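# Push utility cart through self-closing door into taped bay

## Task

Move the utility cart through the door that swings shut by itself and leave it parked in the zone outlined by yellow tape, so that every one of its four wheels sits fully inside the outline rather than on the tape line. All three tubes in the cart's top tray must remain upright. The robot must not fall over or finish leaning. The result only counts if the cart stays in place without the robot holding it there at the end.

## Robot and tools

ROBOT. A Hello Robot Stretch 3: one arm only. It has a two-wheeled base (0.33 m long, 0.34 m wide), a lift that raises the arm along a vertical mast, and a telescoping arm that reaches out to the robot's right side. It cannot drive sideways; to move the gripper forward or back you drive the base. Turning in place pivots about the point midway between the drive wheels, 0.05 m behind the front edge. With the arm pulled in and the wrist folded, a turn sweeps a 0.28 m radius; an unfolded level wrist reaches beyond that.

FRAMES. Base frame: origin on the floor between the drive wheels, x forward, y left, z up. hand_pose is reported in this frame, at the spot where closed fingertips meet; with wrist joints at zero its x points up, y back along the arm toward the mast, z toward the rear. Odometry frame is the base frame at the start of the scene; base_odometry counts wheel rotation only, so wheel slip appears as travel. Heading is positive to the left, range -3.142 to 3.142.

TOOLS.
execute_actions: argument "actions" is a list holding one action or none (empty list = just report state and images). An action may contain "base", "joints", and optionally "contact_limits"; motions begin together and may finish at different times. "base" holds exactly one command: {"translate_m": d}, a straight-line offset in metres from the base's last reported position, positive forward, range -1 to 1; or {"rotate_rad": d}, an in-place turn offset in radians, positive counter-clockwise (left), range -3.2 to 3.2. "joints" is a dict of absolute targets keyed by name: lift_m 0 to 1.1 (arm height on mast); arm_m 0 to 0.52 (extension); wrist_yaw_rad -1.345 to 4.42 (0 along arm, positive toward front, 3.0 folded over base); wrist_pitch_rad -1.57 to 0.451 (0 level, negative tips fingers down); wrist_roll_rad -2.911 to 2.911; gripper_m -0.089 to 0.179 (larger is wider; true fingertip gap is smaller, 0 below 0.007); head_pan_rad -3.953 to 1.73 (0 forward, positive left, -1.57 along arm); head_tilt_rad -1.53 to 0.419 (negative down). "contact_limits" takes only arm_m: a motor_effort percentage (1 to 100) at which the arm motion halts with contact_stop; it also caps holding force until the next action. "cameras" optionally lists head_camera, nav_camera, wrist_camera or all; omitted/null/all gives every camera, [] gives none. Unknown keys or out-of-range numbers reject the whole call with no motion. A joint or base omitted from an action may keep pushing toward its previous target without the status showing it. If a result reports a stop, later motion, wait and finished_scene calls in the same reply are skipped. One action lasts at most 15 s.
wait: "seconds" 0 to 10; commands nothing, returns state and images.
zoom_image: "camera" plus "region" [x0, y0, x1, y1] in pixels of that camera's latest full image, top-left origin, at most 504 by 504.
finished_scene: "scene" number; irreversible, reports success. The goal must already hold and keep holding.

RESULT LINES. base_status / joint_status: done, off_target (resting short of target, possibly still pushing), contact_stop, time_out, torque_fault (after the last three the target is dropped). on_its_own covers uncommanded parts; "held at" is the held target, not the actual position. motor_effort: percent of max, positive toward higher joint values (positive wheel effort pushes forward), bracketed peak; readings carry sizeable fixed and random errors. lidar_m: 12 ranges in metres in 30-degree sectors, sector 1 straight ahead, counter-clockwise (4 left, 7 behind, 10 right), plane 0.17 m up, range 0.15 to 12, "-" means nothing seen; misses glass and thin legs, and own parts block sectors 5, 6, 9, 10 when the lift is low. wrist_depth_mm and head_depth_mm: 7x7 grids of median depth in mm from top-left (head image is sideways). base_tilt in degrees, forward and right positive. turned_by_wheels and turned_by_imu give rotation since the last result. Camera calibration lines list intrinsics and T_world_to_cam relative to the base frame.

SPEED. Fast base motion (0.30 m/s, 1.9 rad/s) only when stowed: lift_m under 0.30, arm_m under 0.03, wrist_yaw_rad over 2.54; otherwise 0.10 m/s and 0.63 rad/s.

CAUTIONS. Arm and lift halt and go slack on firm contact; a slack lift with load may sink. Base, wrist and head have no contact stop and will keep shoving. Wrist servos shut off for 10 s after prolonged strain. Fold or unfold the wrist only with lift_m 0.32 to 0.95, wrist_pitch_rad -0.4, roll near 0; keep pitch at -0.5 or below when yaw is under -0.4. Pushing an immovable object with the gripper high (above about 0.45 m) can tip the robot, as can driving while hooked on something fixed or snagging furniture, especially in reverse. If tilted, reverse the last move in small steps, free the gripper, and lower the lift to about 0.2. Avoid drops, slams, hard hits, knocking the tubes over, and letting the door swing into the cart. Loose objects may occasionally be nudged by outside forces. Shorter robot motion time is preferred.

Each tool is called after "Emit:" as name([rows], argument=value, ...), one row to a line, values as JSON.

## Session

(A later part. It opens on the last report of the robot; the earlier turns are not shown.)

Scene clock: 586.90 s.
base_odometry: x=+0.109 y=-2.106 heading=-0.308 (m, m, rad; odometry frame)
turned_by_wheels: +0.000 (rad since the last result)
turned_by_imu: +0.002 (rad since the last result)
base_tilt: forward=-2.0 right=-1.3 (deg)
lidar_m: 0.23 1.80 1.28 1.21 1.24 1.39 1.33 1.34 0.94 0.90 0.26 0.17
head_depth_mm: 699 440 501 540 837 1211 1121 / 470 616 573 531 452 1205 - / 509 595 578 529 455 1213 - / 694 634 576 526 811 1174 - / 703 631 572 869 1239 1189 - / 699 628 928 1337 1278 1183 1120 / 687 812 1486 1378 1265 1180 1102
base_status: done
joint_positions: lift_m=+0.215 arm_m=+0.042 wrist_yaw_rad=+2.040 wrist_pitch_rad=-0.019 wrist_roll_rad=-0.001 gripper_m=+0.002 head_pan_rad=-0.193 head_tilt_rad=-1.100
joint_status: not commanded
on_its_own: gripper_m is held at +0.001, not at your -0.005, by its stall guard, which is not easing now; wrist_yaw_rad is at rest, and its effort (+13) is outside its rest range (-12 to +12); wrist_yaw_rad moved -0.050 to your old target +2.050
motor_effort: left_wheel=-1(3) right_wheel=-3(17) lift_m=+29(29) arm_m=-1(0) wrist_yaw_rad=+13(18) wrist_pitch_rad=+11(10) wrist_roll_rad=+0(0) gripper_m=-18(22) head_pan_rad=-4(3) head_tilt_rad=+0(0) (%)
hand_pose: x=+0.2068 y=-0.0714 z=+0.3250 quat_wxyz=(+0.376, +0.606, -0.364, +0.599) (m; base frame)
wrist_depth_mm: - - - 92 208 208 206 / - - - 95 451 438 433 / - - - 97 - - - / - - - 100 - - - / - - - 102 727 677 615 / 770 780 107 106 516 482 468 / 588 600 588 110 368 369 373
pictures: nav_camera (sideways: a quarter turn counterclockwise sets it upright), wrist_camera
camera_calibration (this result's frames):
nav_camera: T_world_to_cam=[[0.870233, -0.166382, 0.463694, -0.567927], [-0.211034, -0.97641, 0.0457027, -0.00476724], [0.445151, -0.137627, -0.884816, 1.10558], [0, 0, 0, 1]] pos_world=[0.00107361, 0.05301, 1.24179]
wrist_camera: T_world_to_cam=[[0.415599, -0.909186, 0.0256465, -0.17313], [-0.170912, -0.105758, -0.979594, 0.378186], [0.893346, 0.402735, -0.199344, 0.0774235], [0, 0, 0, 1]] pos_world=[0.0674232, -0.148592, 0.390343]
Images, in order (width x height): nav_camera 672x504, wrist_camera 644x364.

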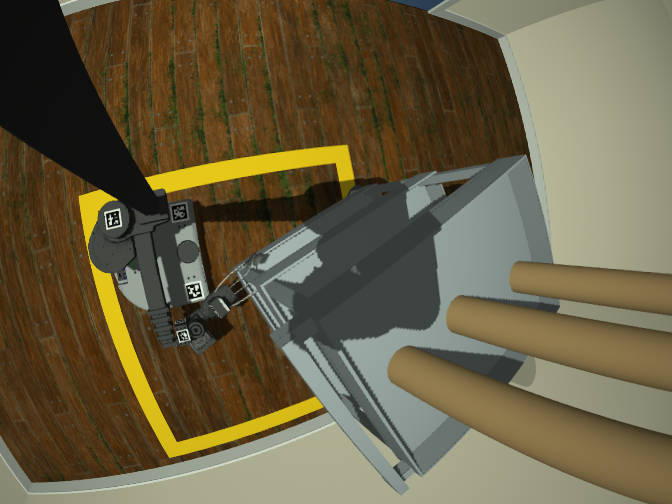

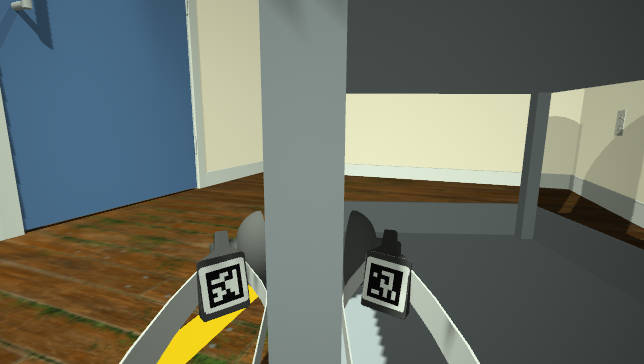

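Emit:
execute_actions([
  {"base": {"translate_m": -0.33}, "joints": {"wrist_yaw_rad": 1.87}},
], cameras=["nav_camera", "wrist_camera"])

Scene clock: 611.30 s.
base_odometry: x=-0.205 y=-2.006 heading=-0.308 (m, m, rad; odometry frame)
turned_by_wheels: +0.000 (rad since the last result)
turned_by_imu: +0.002 (rad since the last result)
base_tilt: forward=-2.1 right=-1.3 (deg)
lidar_m: 0.37 1.78 1.26 1.20 1.23 1.05 1.00 1.03 0.96 0.91 0.28 0.23
head_depth_mm: 521 617 578 542 1150 1209 1127 / 716 631 582 531 747 1203 - / 713 638 579 538 791 1212 - / 706 635 594 894 1215 1195 - / 702 921 985 1355 1284 1189 - / 1759 1643 1519 1387 1280 1184 1128 / 1832 1657 1503 1377 1271 1185 1102
base_status: done
joint_positions: lift_m=+0.215 arm_m=+0.042 wrist_yaw_rad=+1.752 wrist_pitch_rad=-0.018 wrist_roll_rad=-0.001 gripper_m=+0.002 head_pan_rad=-0.193 head_tilt_rad=-1.100
joint_status: wrist_yaw_rad off_target (ended at +1.752, target +1.870)
on_its_own: wrist_yaw_rad is held at +1.765, not at your +1.870, by its stall guard, which is not easing now; gripper_m is held at +0.001, not at your -0.005, by its stall guard, which is not easing now
motor_effort: left_wheel=+0(4) right_wheel=-3(15) lift_m=+29(29) arm_m=+1(0) wrist_yaw_rad=+8(23) wrist_pitch_rad=+10(11) wrist_roll_rad=+0(0) gripper_m=-11(18) head_pan_rad=-3(3) head_tilt_rad=+0(1) (%)
hand_pose: x=+0.2302 y=-0.1408 z=+0.3253 quat_wxyz=(+0.458, +0.547, -0.447, +0.540) (m; base frame)
wrist_depth_mm: - - - 109 206 207 206 / - - - 112 442 435 435 / - - - 116 - - 965 / - - - 118 - - 963 / - - - 122 735 645 848 / 800 758 - 126 491 488 441 / 588 611 594 131 368 369 372
pictures: nav_camera (sideways: a quarter turn counterclockwise sets it upright), wrist_camera
camera_calibration (this result's frames):
nav_camera: T_world_to_cam=[[0.8702, -0.166386, 0.463754, -0.568005], [-0.211049, -0.976406, 0.0457013, -0.00476539], [0.445209, -0.137644, -0.884784, 1.10554], [0, 0, 0, 1]] pos_world=[0.00107828, 0.0530093, 1.24179]
wrist_camera: T_world_to_cam=[[0.140695, -0.989722, 0.0256041, -0.194047], [-0.192935, -0.0527741, -0.979791, 0.387689], [0.971072, 0.132912, -0.198377, 0.0283063], [0, 0, 0, 1]] pos_world=[0.0746131, -0.175355, 0.390438]
Images, in order (width x height): nav_camera 672x504, wrist_camera 644x364.

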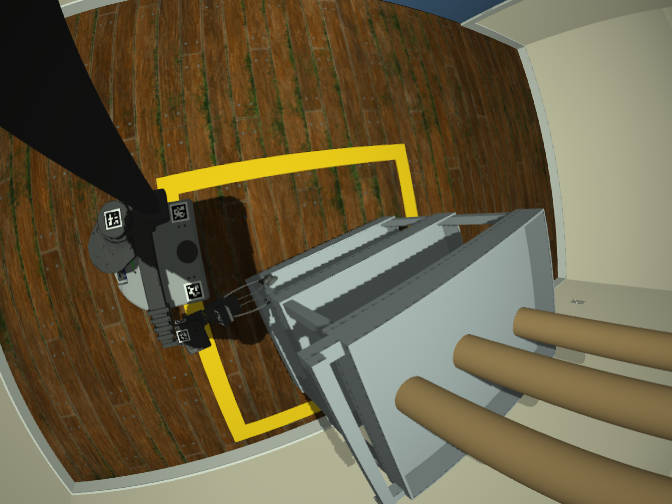

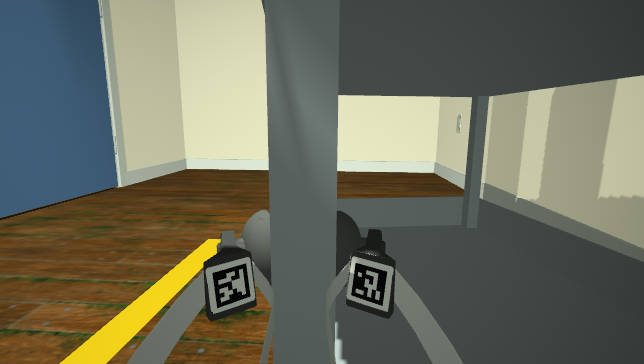

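Emit:
execute_actions([
  {"joints": {"gripper_m": 0.1}},
], cameras=[])

Emit:
execute_actions([
  {"base": {"translate_m": -0.3}, "joints": {"head_tilt_rad": -0.9, "head_pan_rad": -0.35}},
])

Scene clock: 621.17 s.
base_odometry: x=-0.205 y=-2.006 heading=-0.308 (m, m, rad; odometry frame)
turned_by_wheels: +0.000 (rad since the last result)
turned_by_imu: +0.001 (rad since the last result)
base_tilt: forward=-2.1 right=-1.1 (deg)
lidar_m: 0.37 1.78 1.26 1.20 1.23 1.05 1.00 1.03 0.96 0.91 0.28 0.23
head_depth_mm: 521 618 577 542 1149 1206 1125 / 716 631 584 531 803 1210 - / 713 639 577 540 788 1213 - / 705 635 593 893 1164 1192 - / 703 925 988 1358 1285 1188 - / 1771 1643 1509 1384 1275 1185 1121 / 1849 1657 1500 1376 1270 1179 1100
base_status: not commanded
joint_positions: lift_m=+0.215 arm_m=+0.042 wrist_yaw_rad=+1.762 wrist_pitch_rad=-0.018 wrist_roll_rad=-0.001 gripper_m=+0.100 head_pan_rad=-0.193 head_tilt_rad=-1.100
joint_status: all done
on_its_own: wrist_yaw_rad is held at +1.765, not at your +1.870, by its stall guard, which is not easing now
motor_effort: left_wheel=+2(2) right_wheel=-2(5) lift_m=+29(29) arm_m=+0(1) wrist_yaw_rad=+2(8) wrist_pitch_rad=+10(10) wrist_roll_rad=+0(0) gripper_m=+1(80) head_pan_rad=-3(2) head_tilt_rad=+1(1) (%)
hand_pose: x=+0.2298 y=-0.1384 z=+0.3253 quat_wxyz=(+0.455, +0.549, -0.445, +0.542) (m; base frame)
wrist_depth_mm: - - - 108 207 207 208 / - - - 112 442 439 434 / - - - 115 - - 969 / - - - 119 - - 988 / - - - 122 763 636 845 / 815 825 763 126 492 485 445 / 587 567 601 131 365 367 369
pictures: none
No camera images: the call's "cameras" was empty. Leave "cameras" out to get every camera's image.

Scene clock: 625.37 s.
base_odometry: x=-0.491 y=-1.915 heading=-0.308 (m, m, rad; odometry frame)
turned_by_wheels: +0.000 (rad since the last result)
turned_by_imu: +0.001 (rad since the last result)
base_tilt: forward=-2.0 right=-1.2 (deg)
lidar_m: 0.51 1.74 1.25 1.19 1.05 0.74 0.70 0.72 0.96 0.93 0.81 0.50
head_depth_mm: 1282 808 1045 1567 1418 1266 1140 / 895 834 1084 1153 1384 1258 1143 / 618 703 663 1042 1343 1254 1147 / 749 810 630 996 1258 1252 1132 / 940 819 678 935 1269 1246 1122 / 973 811 1120 1383 1379 1240 1123 / 949 1066 1686 1563 1387 1231 1121
base_status: done
joint_positions: lift_m=+0.215 arm_m=+0.042 wrist_yaw_rad=+1.762 wrist_pitch_rad=-0.018 wrist_roll_rad=-0.001 gripper_m=+0.100 head_pan_rad=-0.343 head_tilt_rad=-0.902
joint_status: all done
on_its_own: wrist_yaw_rad is held at +1.765, not at your +1.870, by its stall guard, which is not easing now
motor_effort: left_wheel=+2(3) right_wheel=-1(6) lift_m=+29(29) arm_m=+0(1) wrist_yaw_rad=+2(2) wrist_pitch_rad=+10(10) wrist_roll_rad=+0(0) gripper_m=+0(0) head_pan_rad=-2(17) head_tilt_rad=+1(12) (%)
hand_pose: x=+0.2298 y=-0.1384 z=+0.3253 quat_wxyz=(+0.455, +0.549, -0.444, +0.542) (m; base frame)
wrist_depth_mm: - - - - 389 399 410 / - - - 804 440 430 436 / - - - - - - - / - - - - - - 976 / - - - 805 788 690 469 / 779 815 805 689 445 464 472 / 597 572 594 575 606 596 564
pictures: head_camera (sideways: a quarter turn clockwise sets it upright), nav_camera (sideways: a quarter turn counterclockwise sets it upright), wrist_camera
camera_calibration (this result's frames):
head_camera: T_world_to_cam=[[-0.76315, 0.27265, -0.585887, 0.792765], [0.367053, 0.929074, -0.0457497, 0.0570153], [0.531859, -0.249965, -0.809101, 1.00933], [0, 0, 0, 1]] pos_world=[0.0472515, -0.0168221, 1.28373]
nav_camera: T_world_to_cam=[[0.733729, -0.258044, 0.628534, -0.781838], [-0.362521, -0.931076, 0.0409416, 0.00234406], [0.574648, -0.257897, -0.776704, 0.964251], [0, 0, 0, 1]] pos_world=[0.0204021, 0.0491107, 1.24025]
wrist_camera: T_world_to_cam=[[0.150446, -0.988287, 0.0256045, -0.193571], [-0.19241, -0.0546746, -0.97979, 0.387345], [0.969714, 0.142479, -0.198381, 0.0300669], [0, 0, 0, 1]] pos_world=[0.0744945, -0.174409, 0.390438]
Images, in order (width x height): head_camera 896x504, nav_camera 672x504, wrist_camera 644x364.

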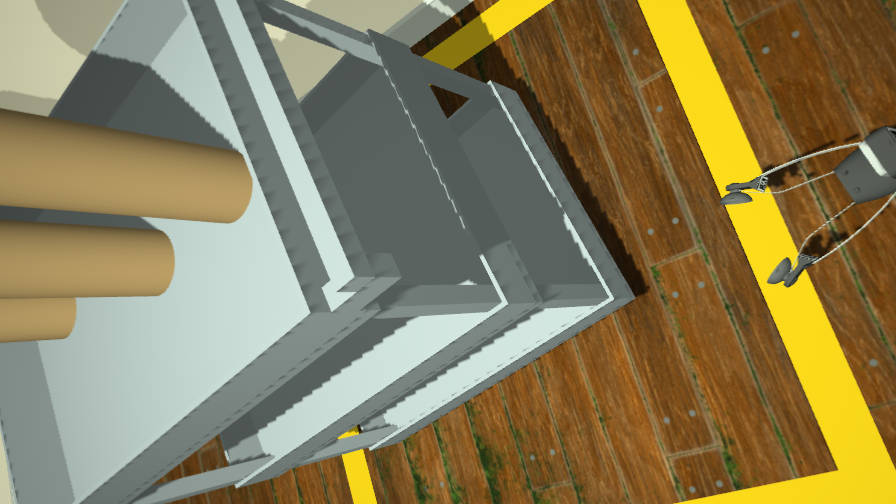

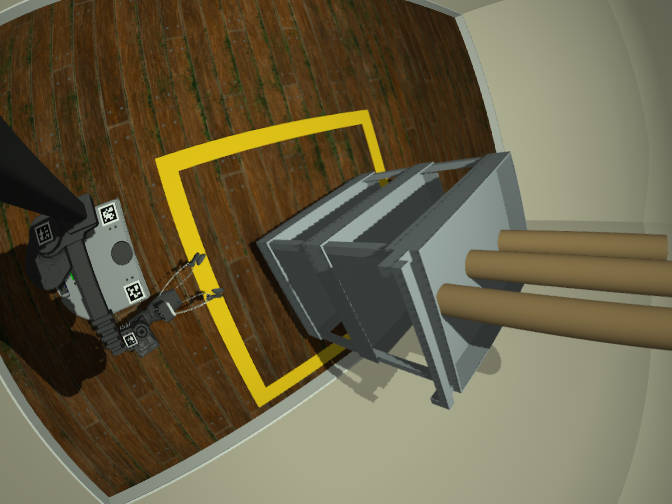

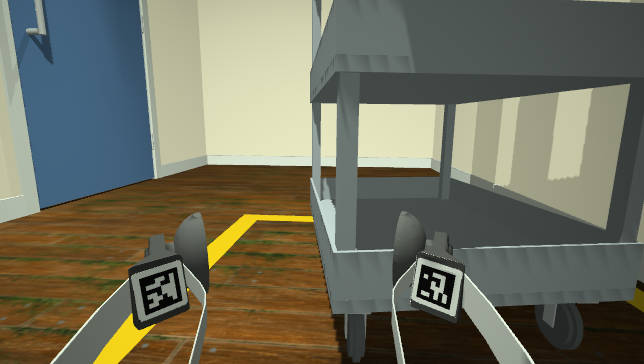

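Emit:
zoom_image(camera="wrist_camera", region=[220, 150, 480, 364])

Emit:
zoom_image(camera="head_camera", region=[200, 300, 500, 504])

Region (220, 150, 480, 364) of wrist_camera's 644x364 image, scaled by 1.938; it fills the top 415 rows of this view, and the rest is white.

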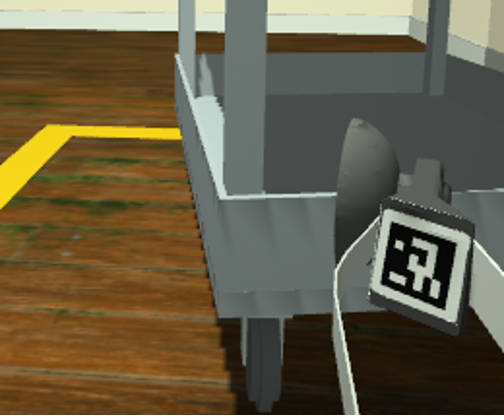

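Region (200, 300, 500, 504) of head_camera's 896x504 image, scaled by 1.680, with more detail than that image has; it fills the top 343 rows of this view, and the rest is white.

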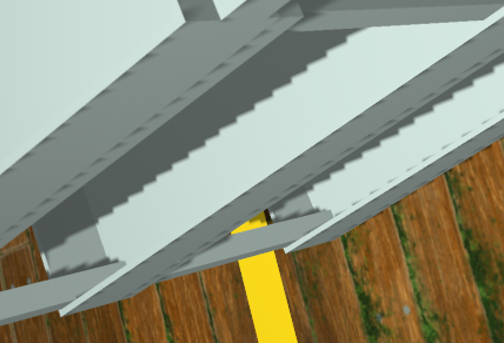

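Emit:
finished_scene(scene=2)

The scene is finished: the task was done.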